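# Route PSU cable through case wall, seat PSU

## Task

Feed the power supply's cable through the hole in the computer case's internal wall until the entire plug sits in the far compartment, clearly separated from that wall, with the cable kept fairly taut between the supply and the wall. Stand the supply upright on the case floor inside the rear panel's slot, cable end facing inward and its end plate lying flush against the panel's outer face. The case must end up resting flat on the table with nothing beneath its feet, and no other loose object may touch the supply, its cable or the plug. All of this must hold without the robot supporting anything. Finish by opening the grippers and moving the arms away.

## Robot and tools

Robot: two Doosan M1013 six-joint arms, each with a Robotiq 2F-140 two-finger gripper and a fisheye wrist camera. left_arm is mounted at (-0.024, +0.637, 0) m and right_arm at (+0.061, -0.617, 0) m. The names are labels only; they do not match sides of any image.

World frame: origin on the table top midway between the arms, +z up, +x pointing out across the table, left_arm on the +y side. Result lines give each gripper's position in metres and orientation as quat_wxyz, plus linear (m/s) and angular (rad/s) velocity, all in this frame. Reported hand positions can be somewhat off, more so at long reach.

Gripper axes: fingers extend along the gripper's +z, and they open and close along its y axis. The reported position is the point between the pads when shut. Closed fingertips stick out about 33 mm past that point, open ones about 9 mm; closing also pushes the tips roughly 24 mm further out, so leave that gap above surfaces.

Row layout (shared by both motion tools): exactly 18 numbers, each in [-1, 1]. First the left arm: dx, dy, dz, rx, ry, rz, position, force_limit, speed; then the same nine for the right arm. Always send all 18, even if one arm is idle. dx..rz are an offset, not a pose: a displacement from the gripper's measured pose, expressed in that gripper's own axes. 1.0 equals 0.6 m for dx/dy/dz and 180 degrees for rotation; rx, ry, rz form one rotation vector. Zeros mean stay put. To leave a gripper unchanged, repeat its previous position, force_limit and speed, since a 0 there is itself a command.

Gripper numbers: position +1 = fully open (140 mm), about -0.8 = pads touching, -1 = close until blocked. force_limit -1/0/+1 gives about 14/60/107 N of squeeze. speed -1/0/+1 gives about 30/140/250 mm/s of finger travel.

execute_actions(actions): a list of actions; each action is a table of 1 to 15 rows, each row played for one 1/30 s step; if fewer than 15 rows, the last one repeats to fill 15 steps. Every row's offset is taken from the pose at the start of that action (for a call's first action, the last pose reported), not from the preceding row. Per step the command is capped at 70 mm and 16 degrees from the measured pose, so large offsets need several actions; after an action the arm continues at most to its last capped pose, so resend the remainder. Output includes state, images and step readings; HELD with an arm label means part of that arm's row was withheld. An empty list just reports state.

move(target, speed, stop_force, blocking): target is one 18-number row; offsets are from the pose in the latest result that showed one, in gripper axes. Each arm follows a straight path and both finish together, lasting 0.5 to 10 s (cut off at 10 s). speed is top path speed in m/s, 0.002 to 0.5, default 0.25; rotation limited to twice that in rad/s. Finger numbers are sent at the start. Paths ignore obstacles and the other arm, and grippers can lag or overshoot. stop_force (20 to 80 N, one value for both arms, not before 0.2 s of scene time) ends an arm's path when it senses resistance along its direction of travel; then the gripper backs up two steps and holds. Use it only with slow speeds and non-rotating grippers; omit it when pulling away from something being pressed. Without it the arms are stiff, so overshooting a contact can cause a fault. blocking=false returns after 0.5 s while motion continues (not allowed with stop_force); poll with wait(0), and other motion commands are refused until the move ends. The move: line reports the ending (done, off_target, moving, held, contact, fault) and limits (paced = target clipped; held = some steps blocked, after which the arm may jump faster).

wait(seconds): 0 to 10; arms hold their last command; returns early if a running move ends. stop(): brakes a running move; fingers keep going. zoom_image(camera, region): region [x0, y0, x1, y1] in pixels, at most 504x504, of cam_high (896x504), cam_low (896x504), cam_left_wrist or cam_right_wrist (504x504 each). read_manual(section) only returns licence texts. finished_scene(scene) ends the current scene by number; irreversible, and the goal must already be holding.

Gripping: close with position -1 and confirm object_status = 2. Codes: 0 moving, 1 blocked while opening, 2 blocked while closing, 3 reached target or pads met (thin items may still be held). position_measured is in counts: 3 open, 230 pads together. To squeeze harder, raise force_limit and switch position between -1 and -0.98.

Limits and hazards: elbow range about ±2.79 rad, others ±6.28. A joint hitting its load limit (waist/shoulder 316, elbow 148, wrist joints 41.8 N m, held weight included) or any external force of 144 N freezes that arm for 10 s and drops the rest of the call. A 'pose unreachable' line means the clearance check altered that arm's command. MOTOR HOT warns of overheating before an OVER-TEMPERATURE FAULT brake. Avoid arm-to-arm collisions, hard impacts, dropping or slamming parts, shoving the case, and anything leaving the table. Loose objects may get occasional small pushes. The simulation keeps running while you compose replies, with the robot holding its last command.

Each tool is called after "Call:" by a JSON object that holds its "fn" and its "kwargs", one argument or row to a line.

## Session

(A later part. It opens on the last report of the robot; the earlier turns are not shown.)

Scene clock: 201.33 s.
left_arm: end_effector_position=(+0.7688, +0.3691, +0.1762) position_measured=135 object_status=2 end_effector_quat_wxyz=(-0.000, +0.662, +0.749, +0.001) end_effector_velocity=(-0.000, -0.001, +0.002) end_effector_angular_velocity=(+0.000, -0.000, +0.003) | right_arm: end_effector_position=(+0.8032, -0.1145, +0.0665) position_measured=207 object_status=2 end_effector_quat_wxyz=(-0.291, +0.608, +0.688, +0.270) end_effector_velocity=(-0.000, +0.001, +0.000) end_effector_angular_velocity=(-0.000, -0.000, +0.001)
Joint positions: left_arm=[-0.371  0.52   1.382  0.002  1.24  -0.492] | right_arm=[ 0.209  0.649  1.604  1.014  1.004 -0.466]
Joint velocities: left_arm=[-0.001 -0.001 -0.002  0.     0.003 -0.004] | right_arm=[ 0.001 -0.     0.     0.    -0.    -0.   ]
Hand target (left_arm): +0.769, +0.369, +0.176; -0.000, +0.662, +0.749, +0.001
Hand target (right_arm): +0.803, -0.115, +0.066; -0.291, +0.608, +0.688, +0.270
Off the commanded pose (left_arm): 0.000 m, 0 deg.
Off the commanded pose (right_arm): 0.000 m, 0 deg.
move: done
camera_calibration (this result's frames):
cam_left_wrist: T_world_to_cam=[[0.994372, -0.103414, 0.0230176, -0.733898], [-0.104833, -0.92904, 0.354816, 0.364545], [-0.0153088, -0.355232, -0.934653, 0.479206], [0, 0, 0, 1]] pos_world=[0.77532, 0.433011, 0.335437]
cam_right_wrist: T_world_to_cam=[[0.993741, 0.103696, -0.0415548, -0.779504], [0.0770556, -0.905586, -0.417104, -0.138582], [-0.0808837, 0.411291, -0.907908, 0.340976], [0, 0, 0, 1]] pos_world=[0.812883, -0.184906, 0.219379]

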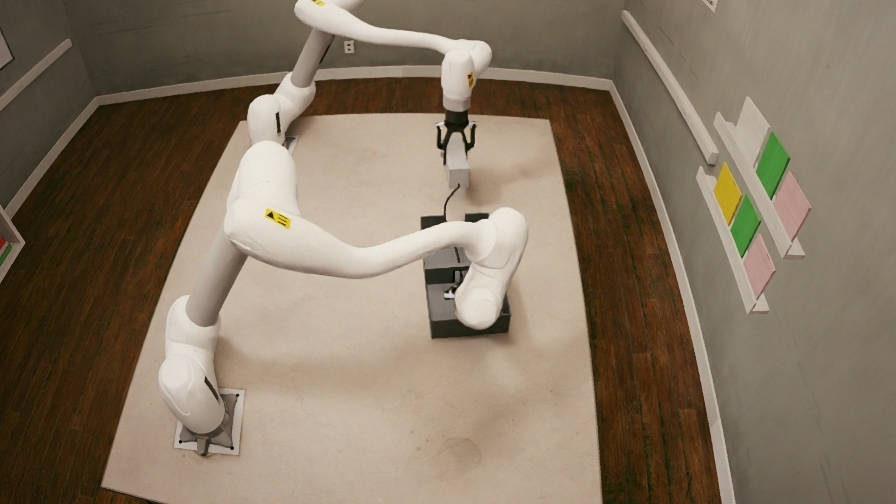

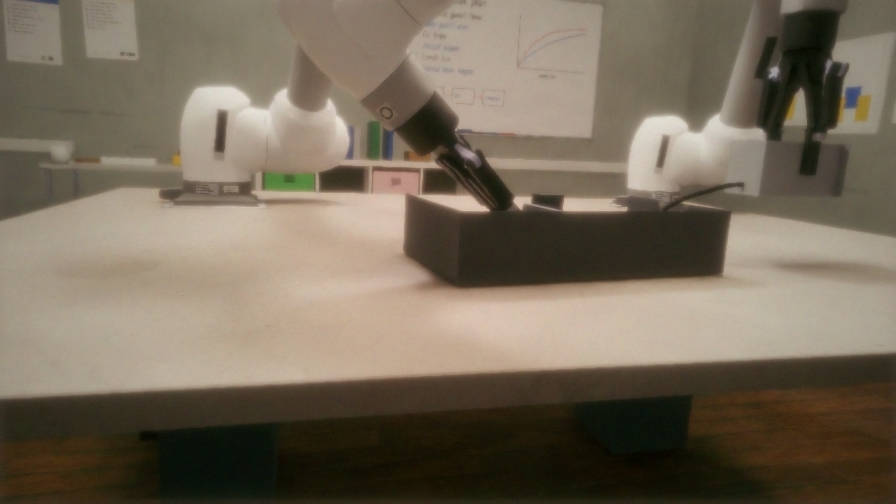

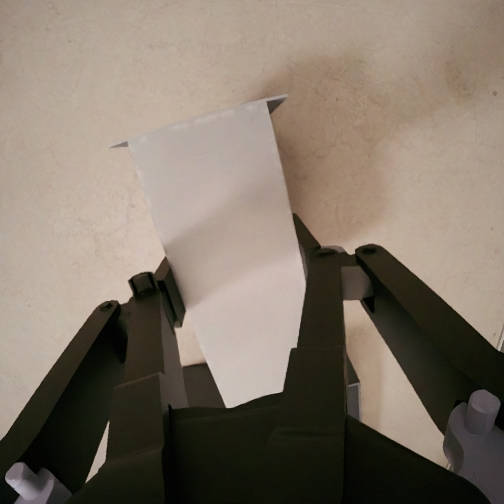

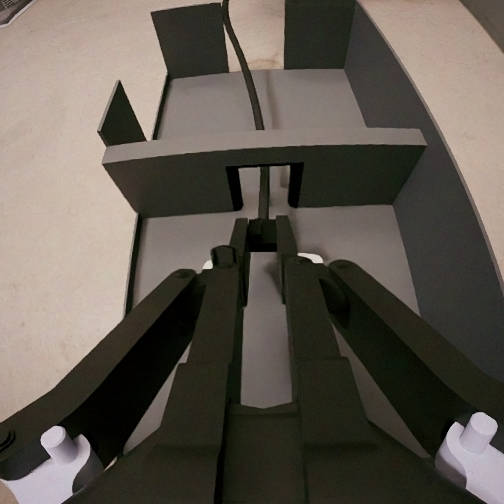

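Call:
{"fn": "move", "kwargs": {
  "target": [-0.245,-0.04,0,0,0,0,-1,0.3,-0.5,-0.05,0,-0.16,0,0,0,-1,-0.3,-0.5],
  "speed": 0.07
}}

Scene clock: 212.00 s.
left_arm: end_effector_position=(+0.7633, +0.2203, +0.1761) position_measured=135 object_status=2 end_effector_quat_wxyz=(-0.000, +0.662, +0.749, +0.001) end_effector_velocity=(+0.001, -0.002, -0.000) end_effector_angular_velocity=(+0.001, -0.002, -0.001) | right_arm: end_effector_position=(+0.8130, -0.2045, +0.1103) position_measured=207 object_status=2 end_effector_quat_wxyz=(-0.291, +0.608, +0.688, +0.270) end_effector_velocity=(-0.000, -0.001, +0.000) end_effector_angular_velocity=(+0.000, +0.000, -0.000)
Joint positions: left_arm=[-0.529  0.606  1.243  0.002  1.293 -0.65 ] | right_arm=[ 0.097  0.587  1.618  0.95   1.105 -0.477]
Joint velocities: left_arm=[-0.002  0.002 -0.003  0.002  0.    -0.001] | right_arm=[-0.001 -0.001  0.    -0.     0.001 -0.   ]
Hand target (left_arm): +0.763, +0.220, +0.176; -0.000, +0.662, +0.749, +0.001
Hand target (right_arm): +0.813, -0.205, +0.110; -0.291, +0.608, +0.688, +0.270
Off the commanded pose (left_arm): 0.000 m, 0 deg.
Off the commanded pose (right_arm): 0.000 m, 0 deg.
move: done
camera_calibration (this result's frames):
cam_left_wrist: T_world_to_cam=[[0.994382, -0.103295, 0.0231302, -0.743837], [-0.104756, -0.928912, 0.355173, 0.225634], [-0.0152018, -0.355601, -0.934514, 0.426151], [0, 0, 0, 1]] pos_world=[0.769773, 0.284299, 0.33531]
cam_right_wrist: T_world_to_cam=[[0.993741, 0.103714, -0.0414923, -0.778052], [0.0771172, -0.905683, -0.416882, -0.202625], [-0.0808154, 0.411074, -0.908013, 0.418443], [0, 0, 0, 1]] pos_world=[0.822625, -0.27483, 0.263198]

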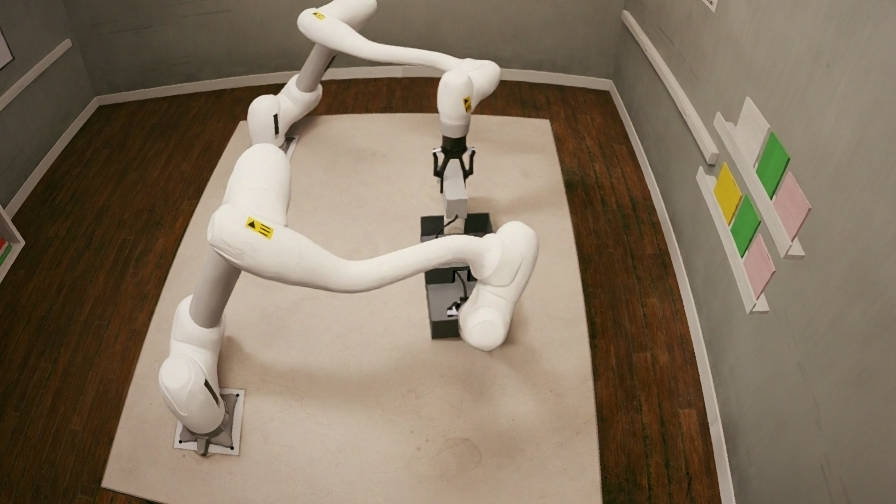

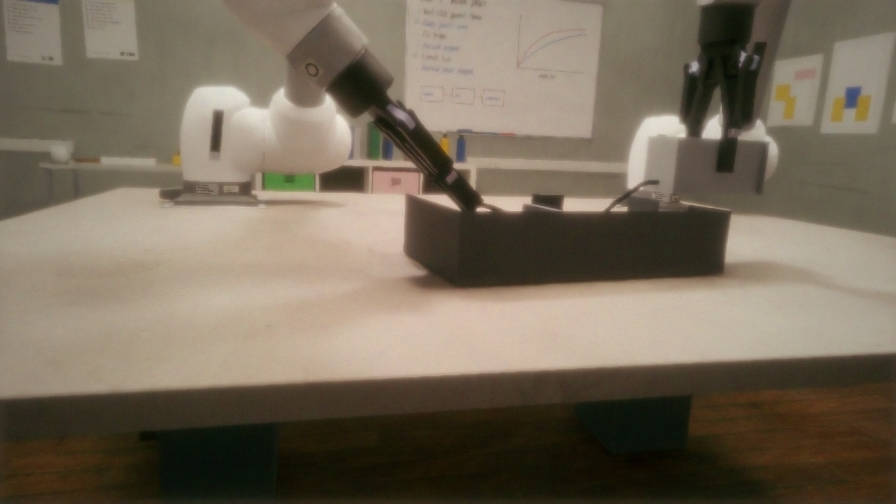

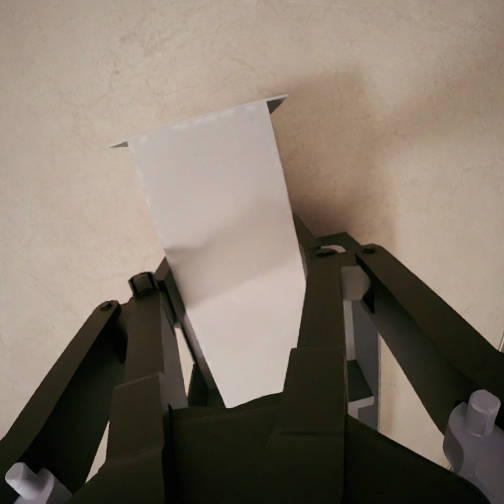

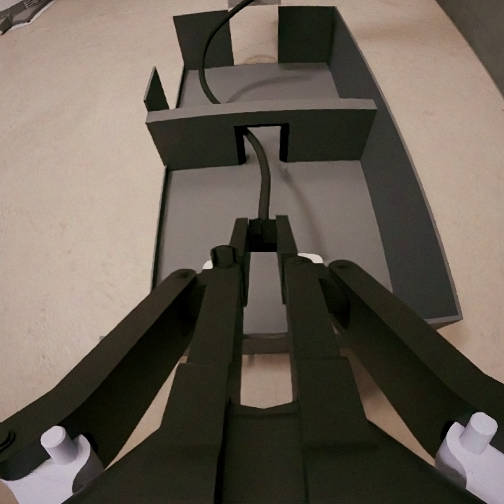

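Advance 9 cm more; right pulls 10 cm.

Call:
{"fn": "move", "kwargs": {
  "target": [-0.15,0,0,0,0,0,-1,0.3,-0.5,-0.07,0,-0.17,0,0,0,-1,-0.3,-0.5],
  "speed": 0.06
}}

Scene clock: 218.70 s.
left_arm: end_effector_position=(+0.7745, +0.1310, +0.1761) position_measured=135 object_status=2 end_effector_quat_wxyz=(-0.000, +0.662, +0.749, +0.001) end_effector_velocity=(+0.000, -0.001, -0.000) end_effector_angular_velocity=(+0.000, -0.000, -0.001) | right_arm: end_effector_position=(+0.8242, -0.3069, +0.1494) position_measured=207 object_status=2 end_effector_quat_wxyz=(-0.291, +0.608, +0.688, +0.270) end_effector_velocity=(-0.000, -0.001, +0.001) end_effector_angular_velocity=(-0.000, +0.000, +0.001)
Joint positions: left_arm=[-0.605  0.699  1.085  0.002  1.357 -0.725] | right_arm=[-0.033  0.545  1.605  0.885  1.223 -0.5  ]
Joint velocities: left_arm=[-0.001  0.001 -0.002  0.     0.001 -0.   ] | right_arm=[-0.001 -0.    -0.001 -0.001  0.002  0.   ]
Hand target (left_arm): +0.774, +0.131, +0.176; -0.000, +0.662, +0.749, +0.001
Hand target (right_arm): +0.824, -0.307, +0.149; -0.291, +0.608, +0.688, +0.270
Off the commanded pose (left_arm): 0.000 m, 0 deg.
Off the commanded pose (right_arm): 0.000 m, 0 deg.
move: done
camera_calibration (this result's frames):
cam_left_wrist: T_world_to_cam=[[0.994393, -0.103179, 0.023179, -0.764204], [-0.104662, -0.928857, 0.355346, 0.143812], [-0.0151344, -0.35578, -0.934447, 0.3945], [0, 0, 0, 1]] pos_world=[0.780941, 0.195086, 0.335249]
cam_right_wrist: T_world_to_cam=[[0.993742, 0.103735, -0.0414322, -0.777032], [0.0771855, -0.905801, -0.416613, -0.280059], [-0.0807468, 0.410808, -0.908139, 0.496915], [0, 0, 0, 1]] pos_world=[0.833909, -0.377208, 0.302398]

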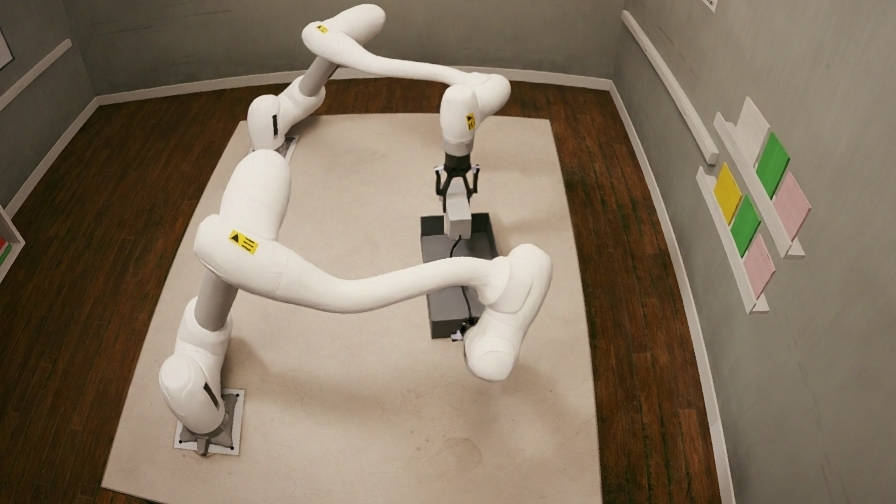

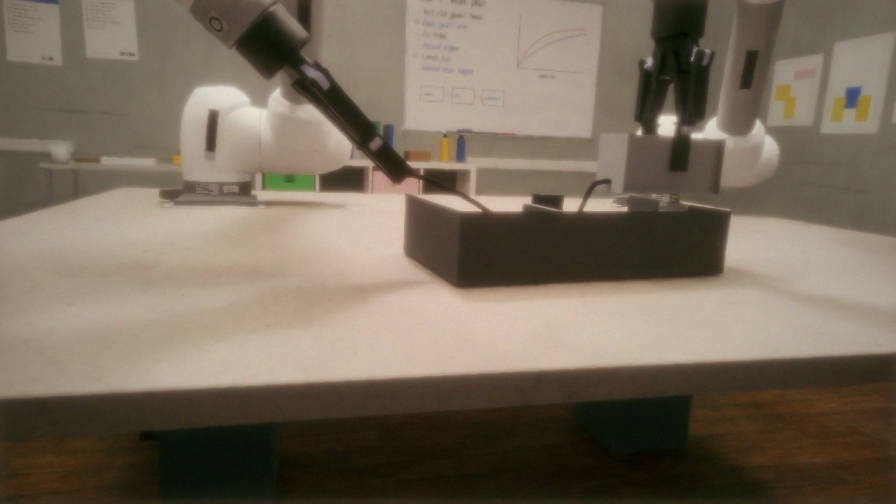

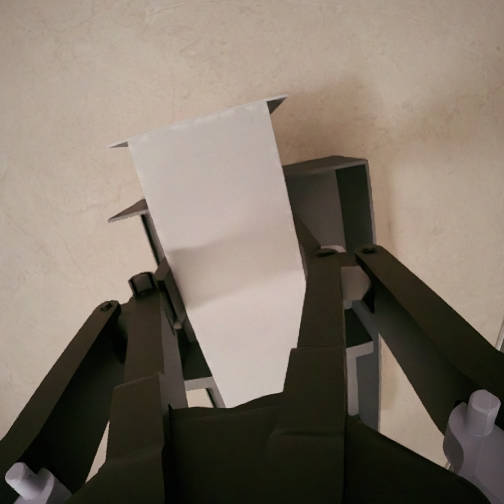

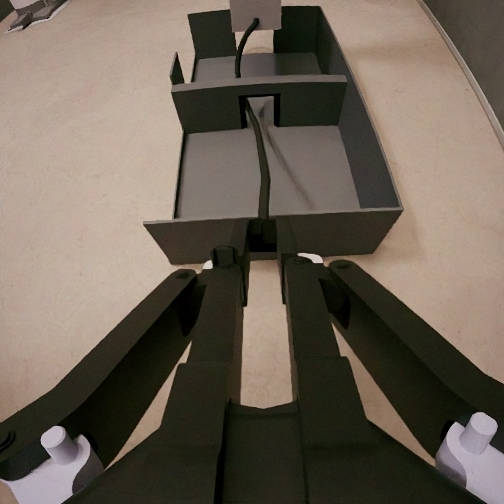

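Call:
{"fn": "move", "kwargs": {
  "target": [-0.04,0.005,0,0,0,0,-1,0.3,-0.5,0,0,0,0,0,0,-1,-0.3,-0.5],
  "speed": 0.04
}}

Call:
{"fn": "move", "kwargs": {
  "target": [0,0,0.02,0,0,0,-1,0.3,-0.5,-0.02,0,-0.02,0,0,0,-1,-0.3,-0.5],
  "speed": 0.02
}}

Call:
{"fn": "zoom_image", "kwargs": {
  "camera": "cam_right_wrist",
  "region": [160,0,360,120]
}}

Call:
{"fn": "zoom_image", "kwargs": {
  "camera": "cam_high",
  "region": [400,150,520,270]
}}

Scene clock: 230.50 s.
left_arm: end_effector_position=(+0.7804, +0.1077, +0.1761) position_measured=135 object_status=2 end_effector_quat_wxyz=(-0.000, +0.662, +0.749, +0.001) end_effector_velocity=(+0.000, -0.002, +0.000) end_effector_angular_velocity=(-0.000, -0.000, -0.001) | right_arm: end_effector_position=(+0.8242, -0.3069, +0.1495) position_measured=207 object_status=2 end_effector_quat_wxyz=(-0.291, +0.608, +0.688, +0.270) end_effector_velocity=(+0.000, -0.001, +0.000) end_effector_angular_velocity=(+0.001, +0.000, -0.001)
Joint positions: left_arm=[-0.621  0.731  1.03   0.002  1.381 -0.742] | right_arm=[-0.033  0.545  1.605  0.885  1.223 -0.5  ]
Joint velocities: left_arm=[-0.001  0.002 -0.003  0.     0.001 -0.   ] | right_arm=[-0.001  0.    -0.     0.001  0.001 -0.   ]
Hand target (left_arm): +0.780, +0.108, +0.176; -0.000, +0.662, +0.749, +0.001
Hand target (right_arm): +0.824, -0.307, +0.149; -0.291, +0.608, +0.688, +0.270
Off the commanded pose (left_arm): 0.000 m, 0 deg.
Off the commanded pose (right_arm): 0.000 m, 0 deg.
move: done
camera_calibration (this result's frames):
cam_left_wrist: T_world_to_cam=[[0.994394, -0.103153, 0.0232494, -0.772542], [-0.104663, -0.928867, 0.35532, 0.122789], [-0.0150568, -0.355762, -0.934455, 0.386229], [0, 0, 0, 1]] pos_world=[0.786878, 0.17177, 0.335245]
cam_right_wrist: T_world_to_cam=[[0.993736, 0.103809, -0.0413786, -0.77701], [0.0772776, -0.905807, -0.416582, -0.280135], [-0.0807261, 0.410775, -0.908156, 0.496925], [0, 0, 0, 1]] pos_world=[0.833906, -0.377212, 0.302434]

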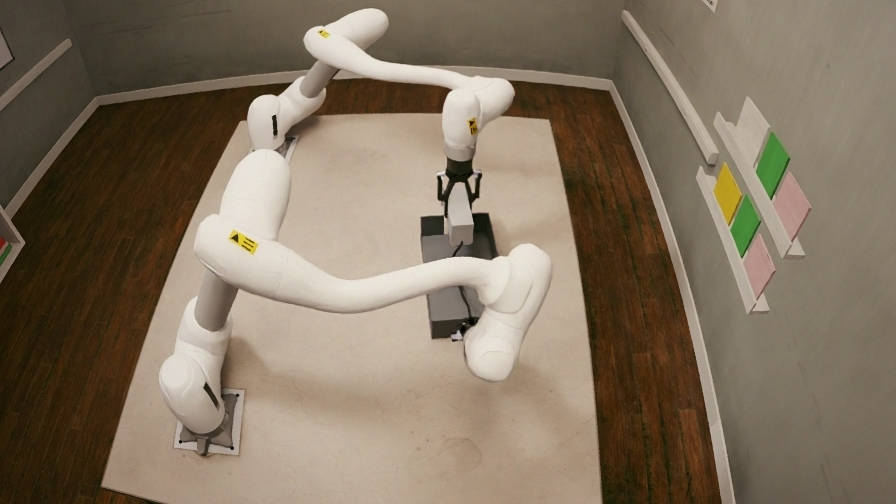

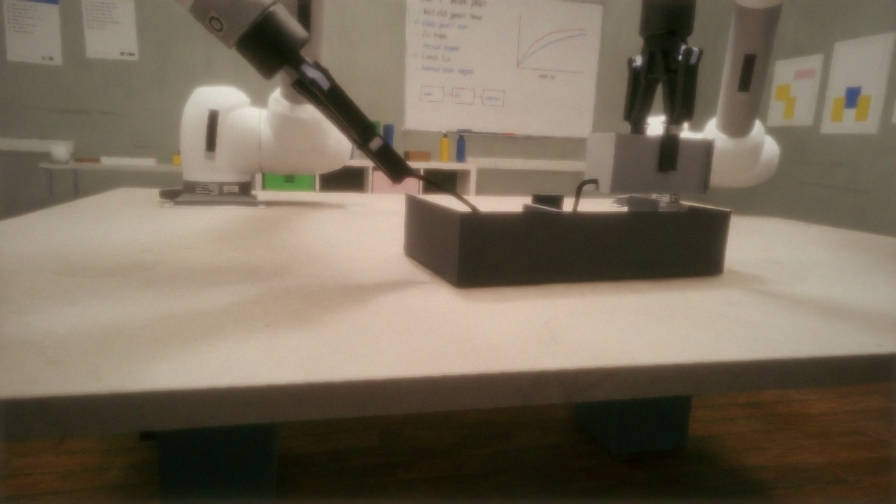

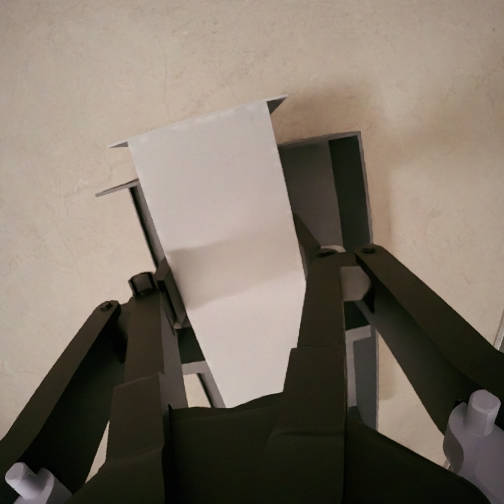

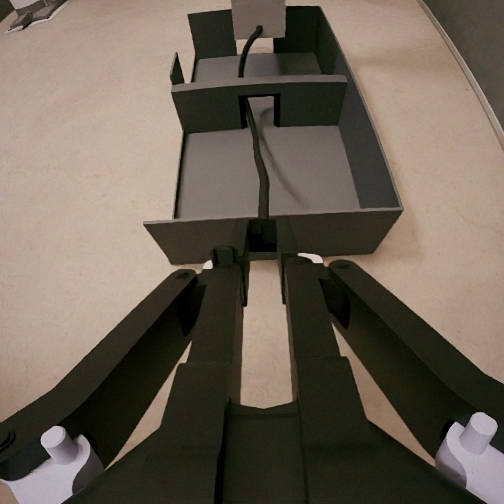

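Scene clock: 231.60 s.
left_arm: end_effector_position=(+0.7804, +0.1077, +0.1642) position_measured=135 object_status=2 end_effector_quat_wxyz=(-0.000, +0.662, +0.749, +0.001) end_effector_velocity=(+0.001, -0.000, -0.002) end_effector_angular_velocity=(-0.001, -0.000, +0.000) | right_arm: end_effector_position=(+0.8262, -0.3237, +0.1490) position_measured=207 object_status=2 end_effector_quat_wxyz=(-0.291, +0.608, +0.688, +0.270) end_effector_velocity=(+0.000, -0.002, +0.000) end_effector_angular_velocity=(-0.000, +0.000, -0.000)
Joint positions: left_arm=[-0.621  0.735  1.044  0.002  1.363 -0.742] | right_arm=[-0.054  0.546  1.603  0.877  1.237 -0.512]
Joint velocities: left_arm=[ 0.     0.002  0.001 -0.001 -0.003  0.   ] | right_arm=[-0.003 -0.    -0.    -0.001  0.002 -0.001]
Hand target (left_arm): +0.780, +0.108, +0.164; -0.000, +0.662, +0.749, +0.001
Hand target (right_arm): +0.826, -0.324, +0.149; -0.291, +0.608, +0.688, +0.270
Off the commanded pose (left_arm): 0.000 m, 0 deg.
Off the commanded pose (right_arm): 0.000 m, 0 deg.
move: done
camera_calibration (this result's frames):
cam_left_wrist: T_world_to_cam=[[0.994391, -0.103183, 0.0232495, -0.772242], [-0.104691, -0.928861, 0.355327, 0.127022], [-0.015068, -0.355768, -0.934453, 0.375107], [0, 0, 0, 1]] pos_world=[0.78686, 0.171754, 0.32334]
cam_right_wrist: T_world_to_cam=[[0.993736, 0.10381, -0.0413711, -0.777256], [0.0772864, -0.90583, -0.416532, -0.295683], [-0.0807155, 0.410725, -0.908179, 0.503456], [0, 0, 0, 1]] pos_world=[0.835876, -0.393934, 0.301911]

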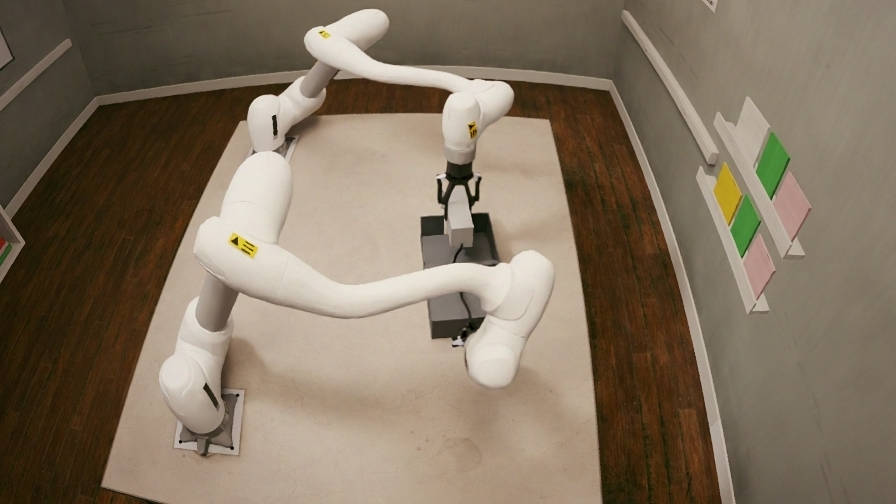

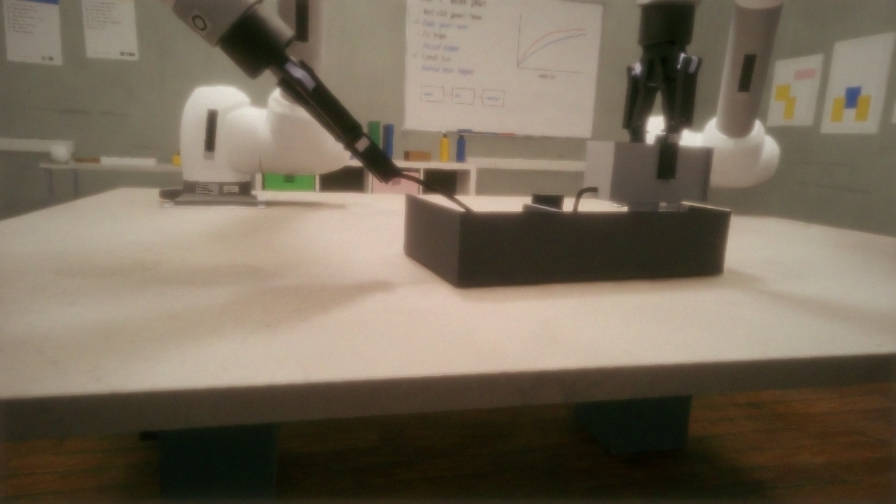

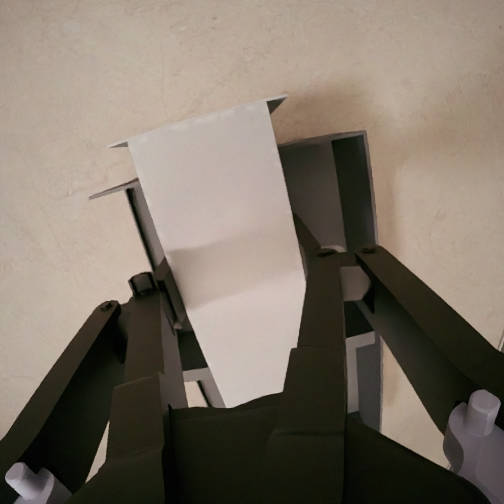

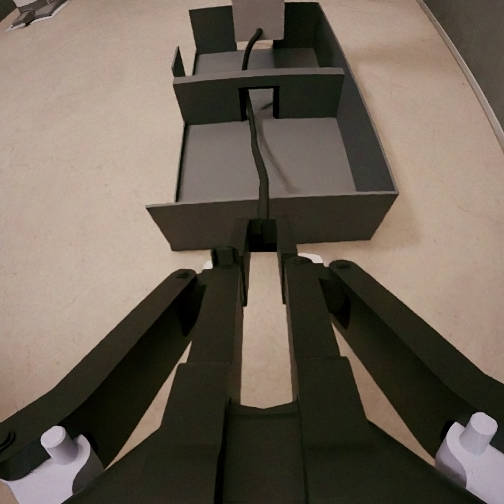

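Region (160, 0, 360, 120) of cam_right_wrist's 504x504 image, scaled by 2.520, with more detail than that image has; it fills the top 302 rows of this view, and the rest is white.

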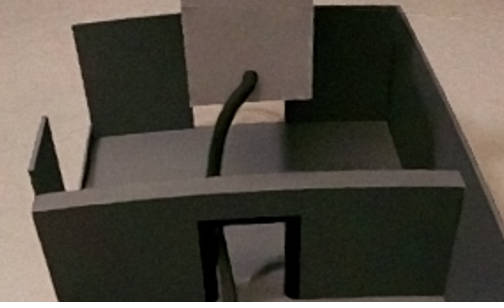

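Region (400, 150, 520, 270) of cam_high's 896x504 image, scaled by 4.200, with more detail than that image has.

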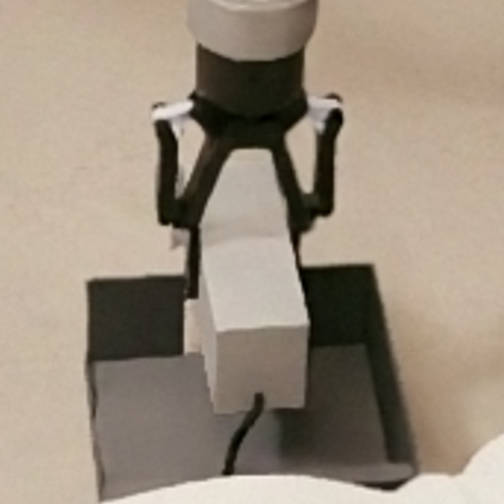

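Call:
{"fn": "move", "kwargs": {
  "target": [0,0,0.05,0,0,0,-1,0.3,-0.5,0,0,0,0,0,0,-1,-0.3,-0.5],
  "speed": 0.008,
  "stop_force": 20
}}

Scene clock: 242.90 s.
left_arm: end_effector_position=(+0.7804, +0.1077, +0.1342) position_measured=135 object_status=2 end_effector_quat_wxyz=(-0.000, +0.662, +0.749, +0.001) end_effector_velocity=(+0.000, +0.000, -0.000) end_effector_angular_velocity=(+0.000, +0.000, +0.000) | right_arm: end_effector_position=(+0.8262, -0.3237, +0.1490) position_measured=207 object_status=2 end_effector_quat_wxyz=(-0.291, +0.608, +0.688, +0.270) end_effector_velocity=(-0.001, +0.000, +0.000) end_effector_angular_velocity=(+0.000, +0.001, +0.001)
Joint positions: left_arm=[-0.621  0.748  1.076  0.002  1.317 -0.742] | right_arm=[-0.054  0.546  1.603  0.877  1.237 -0.512]
Joint velocities: left_arm=[ 0.  0. -0.  0.  0. -0.] | right_arm=[ 0.     0.    -0.    -0.001  0.001  0.   ]
Hand target (left_arm): +0.780, +0.108, +0.134; -0.000, +0.662, +0.749, +0.001
Hand target (right_arm): +0.826, -0.324, +0.149; -0.291, +0.608, +0.688, +0.270
Off the commanded pose (left_arm): 0.000 m, 0 deg.
Off the commanded pose (right_arm): 0.000 m, 0 deg.
move: done
camera_calibration (this result's frames):
cam_left_wrist: T_world_to_cam=[[0.994381, -0.103276, 0.0232429, -0.771506], [-0.104776, -0.928846, 0.355342, 0.13772], [-0.0151094, -0.35578, -0.934447, 0.347186], [0, 0, 0, 1]] pos_world=[0.786846, 0.171764, 0.293421]
cam_right_wrist: T_world_to_cam=[[0.993737, 0.103811, -0.0413599, -0.777265], [0.0772911, -0.90583, -0.416531, -0.295686], [-0.0807054, 0.410726, -0.90818, 0.503453], [0, 0, 0, 1]] pos_world=[0.835882, -0.393934, 0.301915]

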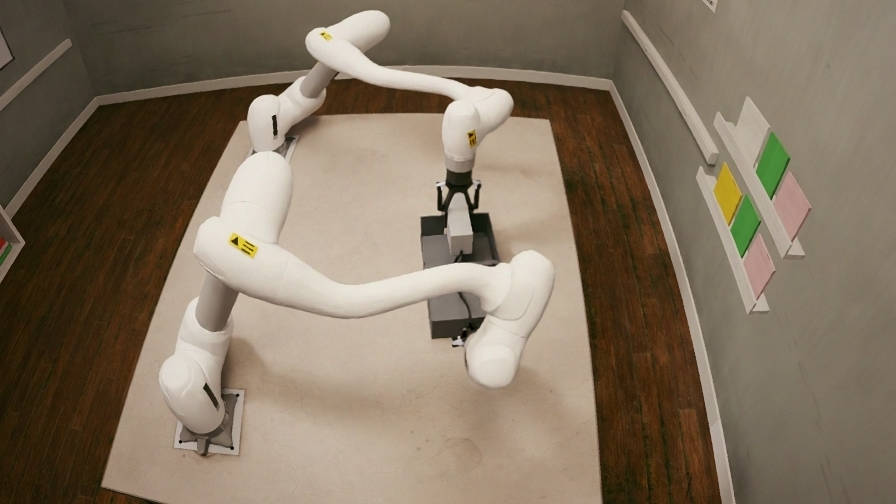

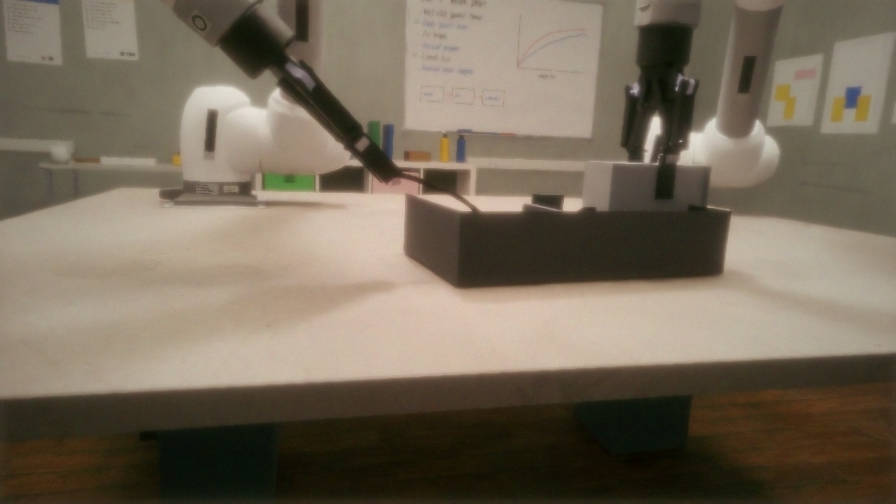

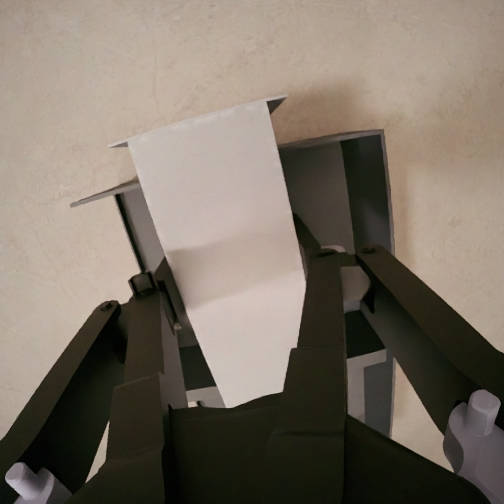

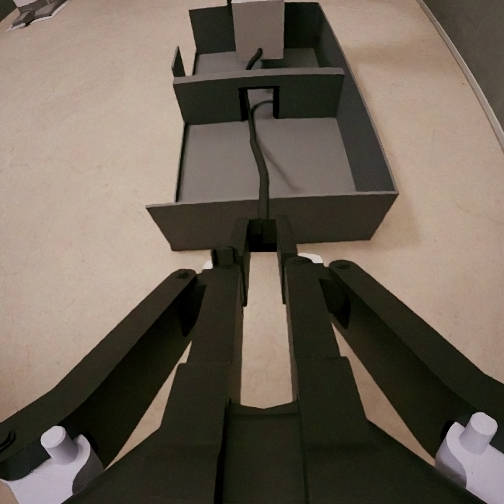

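In the slot. Continue down.

Call:
{"fn": "move", "kwargs": {
  "target": [0,0,0.098,0,0,0,-1,0.3,-0.5,-0.035,0,-0.035,0,0,0,-1,-0.3,-0.5],
  "speed": 0.02,
  "stop_force": 25
}}

Scene clock: 249.47 s.
left_arm: end_effector_position=(+0.7803, +0.1077, +0.0756) position_measured=135 object_status=2 end_effector_quat_wxyz=(-0.000, +0.662, +0.749, +0.001) end_effector_velocity=(-0.000, -0.000, -0.002) end_effector_angular_velocity=(-0.000, +0.000, +0.000) | right_arm: end_effector_position=(+0.8297, -0.3531, +0.1480) position_measured=207 object_status=2 end_effector_quat_wxyz=(-0.291, +0.608, +0.688, +0.270) end_effector_velocity=(+0.000, -0.000, -0.000) end_effector_angular_velocity=(+0.000, -0.000, -0.001)
Joint positions: left_arm=[-0.621  0.779  1.13   0.002  1.232 -0.742] | right_arm=[-0.091  0.55   1.599  0.864  1.261 -0.533]
Joint velocities: left_arm=[-0.     0.001  0.002 -0.    -0.003 -0.   ] | right_arm=[-0.  0.  0.  0. -0. -0.]
Hand target (left_arm): +0.780, +0.108, +0.075; -0.000, +0.662, +0.749, +0.001
Hand target (right_arm): +0.830, -0.353, +0.148; -0.291, +0.608, +0.688, +0.270
Off the commanded pose (left_arm): 0.000 m, 0 deg.
Off the commanded pose (right_arm): 0.000 m, 0 deg.
move: done
camera_calibration (this result's frames):
cam_left_wrist: T_world_to_cam=[[0.99437, -0.103384, 0.0232281, -0.770079], [-0.10487, -0.928821, 0.355378, 0.158641], [-0.0151655, -0.355813, -0.934434, 0.292419], [0, 0, 0, 1]] pos_world=[0.786815, 0.171782, 0.234756]
cam_right_wrist: T_world_to_cam=[[0.993737, 0.10381, -0.041351, -0.777699], [0.0773019, -0.905869, -0.416445, -0.32304], [-0.0806897, 0.41064, -0.90822, 0.514945], [0, 0, 0, 1]] pos_world=[0.83935, -0.423356, 0.300996]

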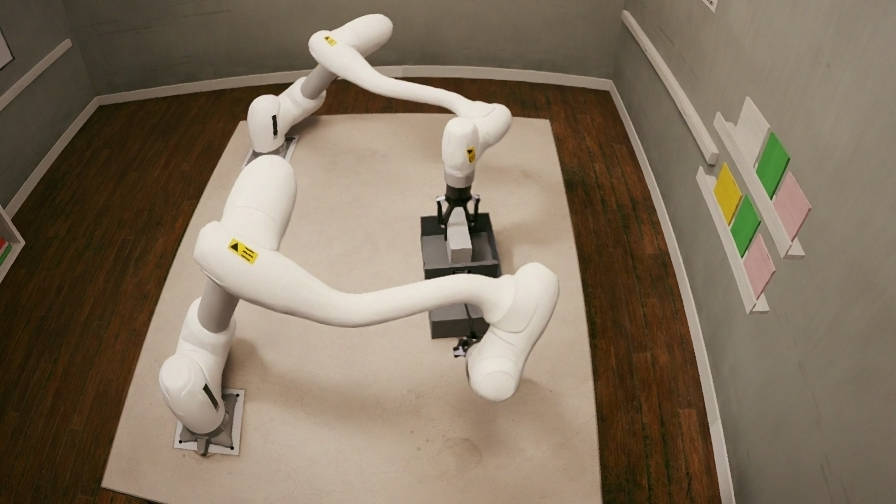

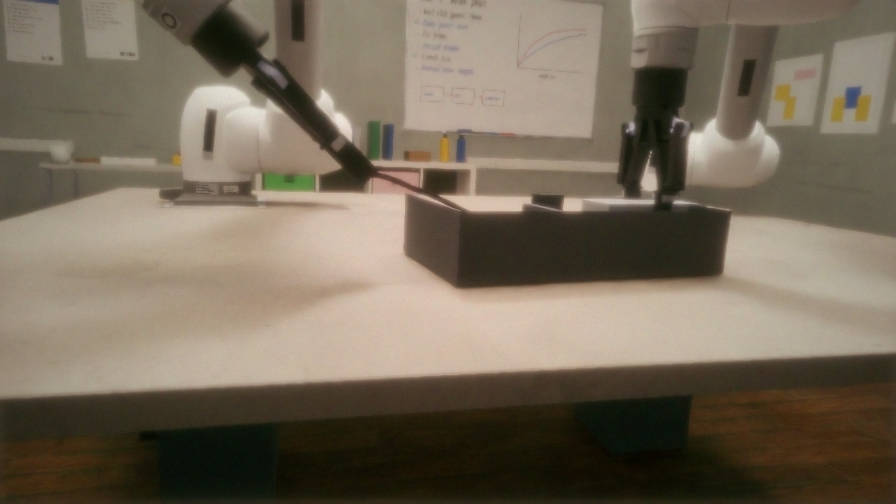

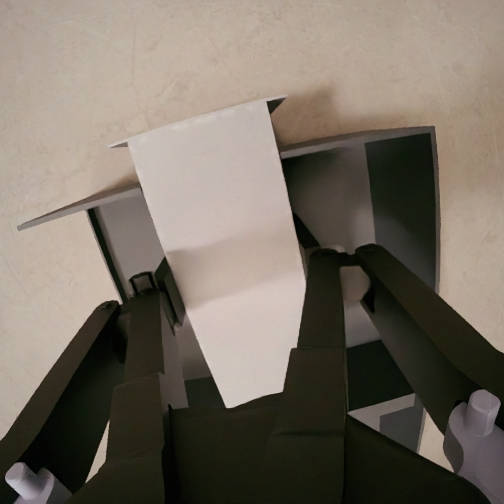

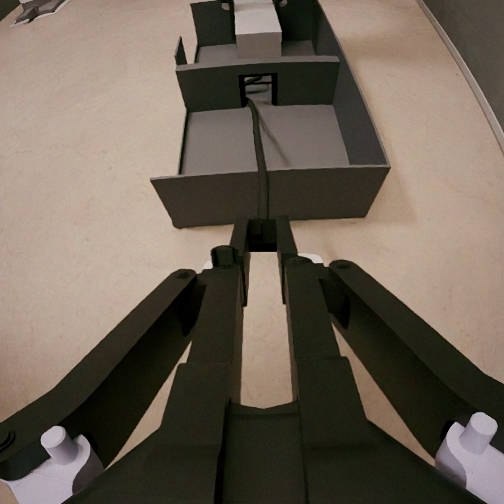

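Call:
{"fn": "move", "kwargs": {
  "target": [-0.033,0,0.004,0,0,0,-1,0.3,-0.5,-0.025,0,-0.025,0,0,0,-1,-0.3,-0.5],
  "speed": 0.01,
  "stop_force": 20
}}

Call:
{"fn": "zoom_image", "kwargs": {
  "camera": "cam_left_wrist",
  "region": [60,60,360,220]
}}

Scene clock: 257.53 s.
left_arm: end_effector_position=(+0.7828, +0.0882, +0.0732) position_measured=135 object_status=2 end_effector_quat_wxyz=(-0.000, +0.662, +0.749, +0.001) end_effector_velocity=(-0.000, -0.001, +0.000) end_effector_angular_velocity=(-0.001, +0.001, +0.001) | right_arm: end_effector_position=(+0.8322, -0.3741, +0.1474) position_measured=207 object_status=2 end_effector_quat_wxyz=(-0.291, +0.608, +0.688, +0.270) end_effector_velocity=(+0.001, -0.002, -0.000) end_effector_angular_velocity=(-0.000, -0.000, -0.002)
Joint positions: left_arm=[-0.636  0.802  1.092  0.002  1.247 -0.757] | right_arm=[-0.118  0.553  1.595  0.853  1.278 -0.547]
Joint velocities: left_arm=[-0.001  0.001 -0.002 -0.002  0.002 -0.001] | right_arm=[-0.003  0.    -0.    -0.    -0.    -0.   ]
Hand target (left_arm): +0.783, +0.088, +0.073; -0.000, +0.662, +0.749, +0.001
Hand target (right_arm): +0.832, -0.374, +0.147; -0.291, +0.608, +0.688, +0.270
Off the commanded pose (left_arm): 0.000 m, 0 deg.
Off the commanded pose (right_arm): 0.000 m, 0 deg.
move: done
camera_calibration (this result's frames):
cam_left_wrist: T_world_to_cam=[[0.994372, -0.103363, 0.0232455, -0.774485], [-0.104857, -0.928812, 0.355407, 0.141566], [-0.0151453, -0.355844, -0.934422, 0.283242], [0, 0, 0, 1]] pos_world=[0.78926, 0.152225, 0.232357]
cam_right_wrist: T_world_to_cam=[[0.993737, 0.10381, -0.0413468, -0.778006], [0.0773088, -0.905896, -0.416383, -0.342533], [-0.0806805, 0.410579, -0.908249, 0.523134], [0, 0, 0, 1]] pos_world=[0.841821, -0.444322, 0.300342]

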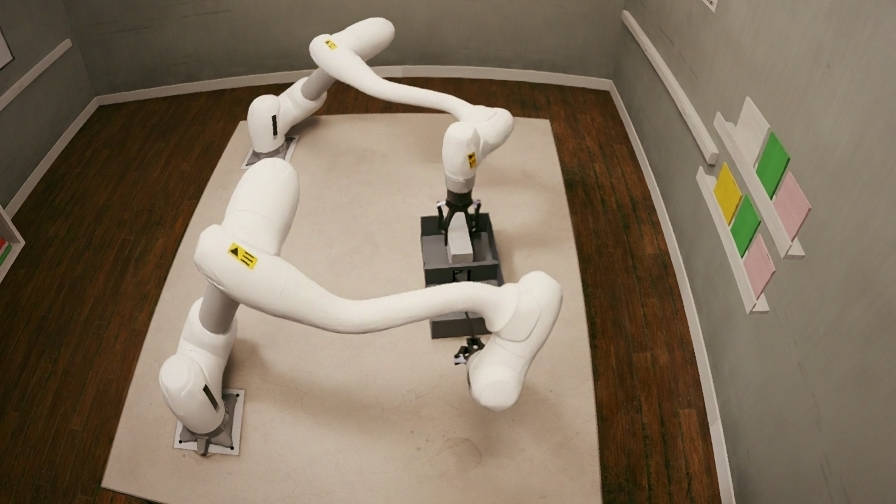

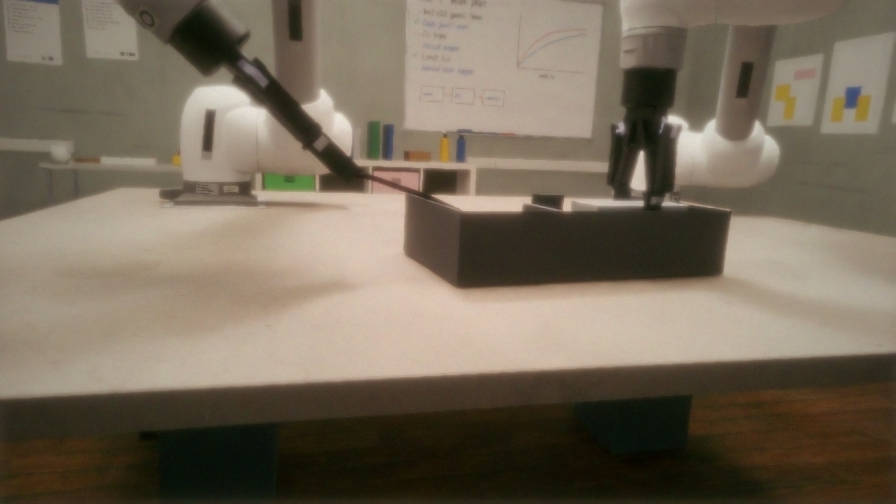

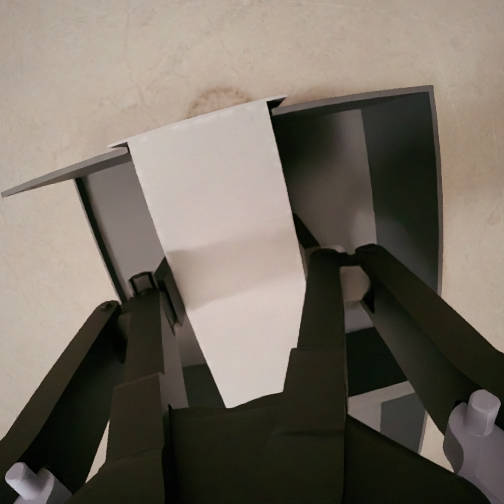

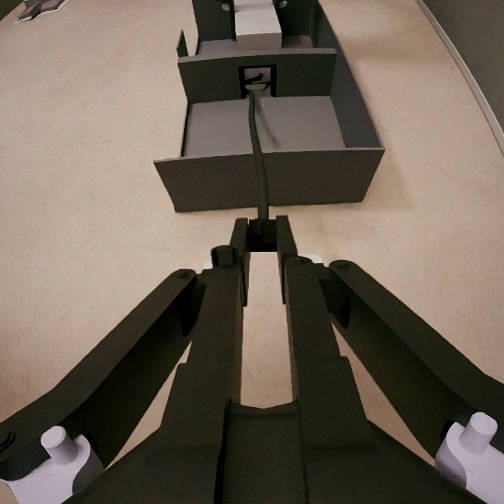

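Region (60, 60, 360, 220) of cam_left_wrist's 504x504 image, scaled by 1.680, with more detail than that image has; it fills the top 269 rows of this view, and the rest is white.

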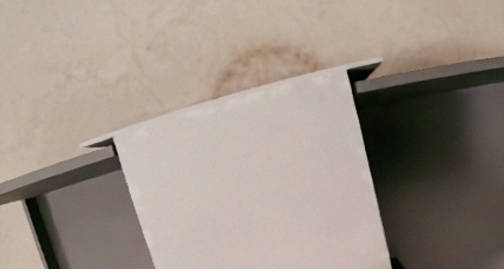

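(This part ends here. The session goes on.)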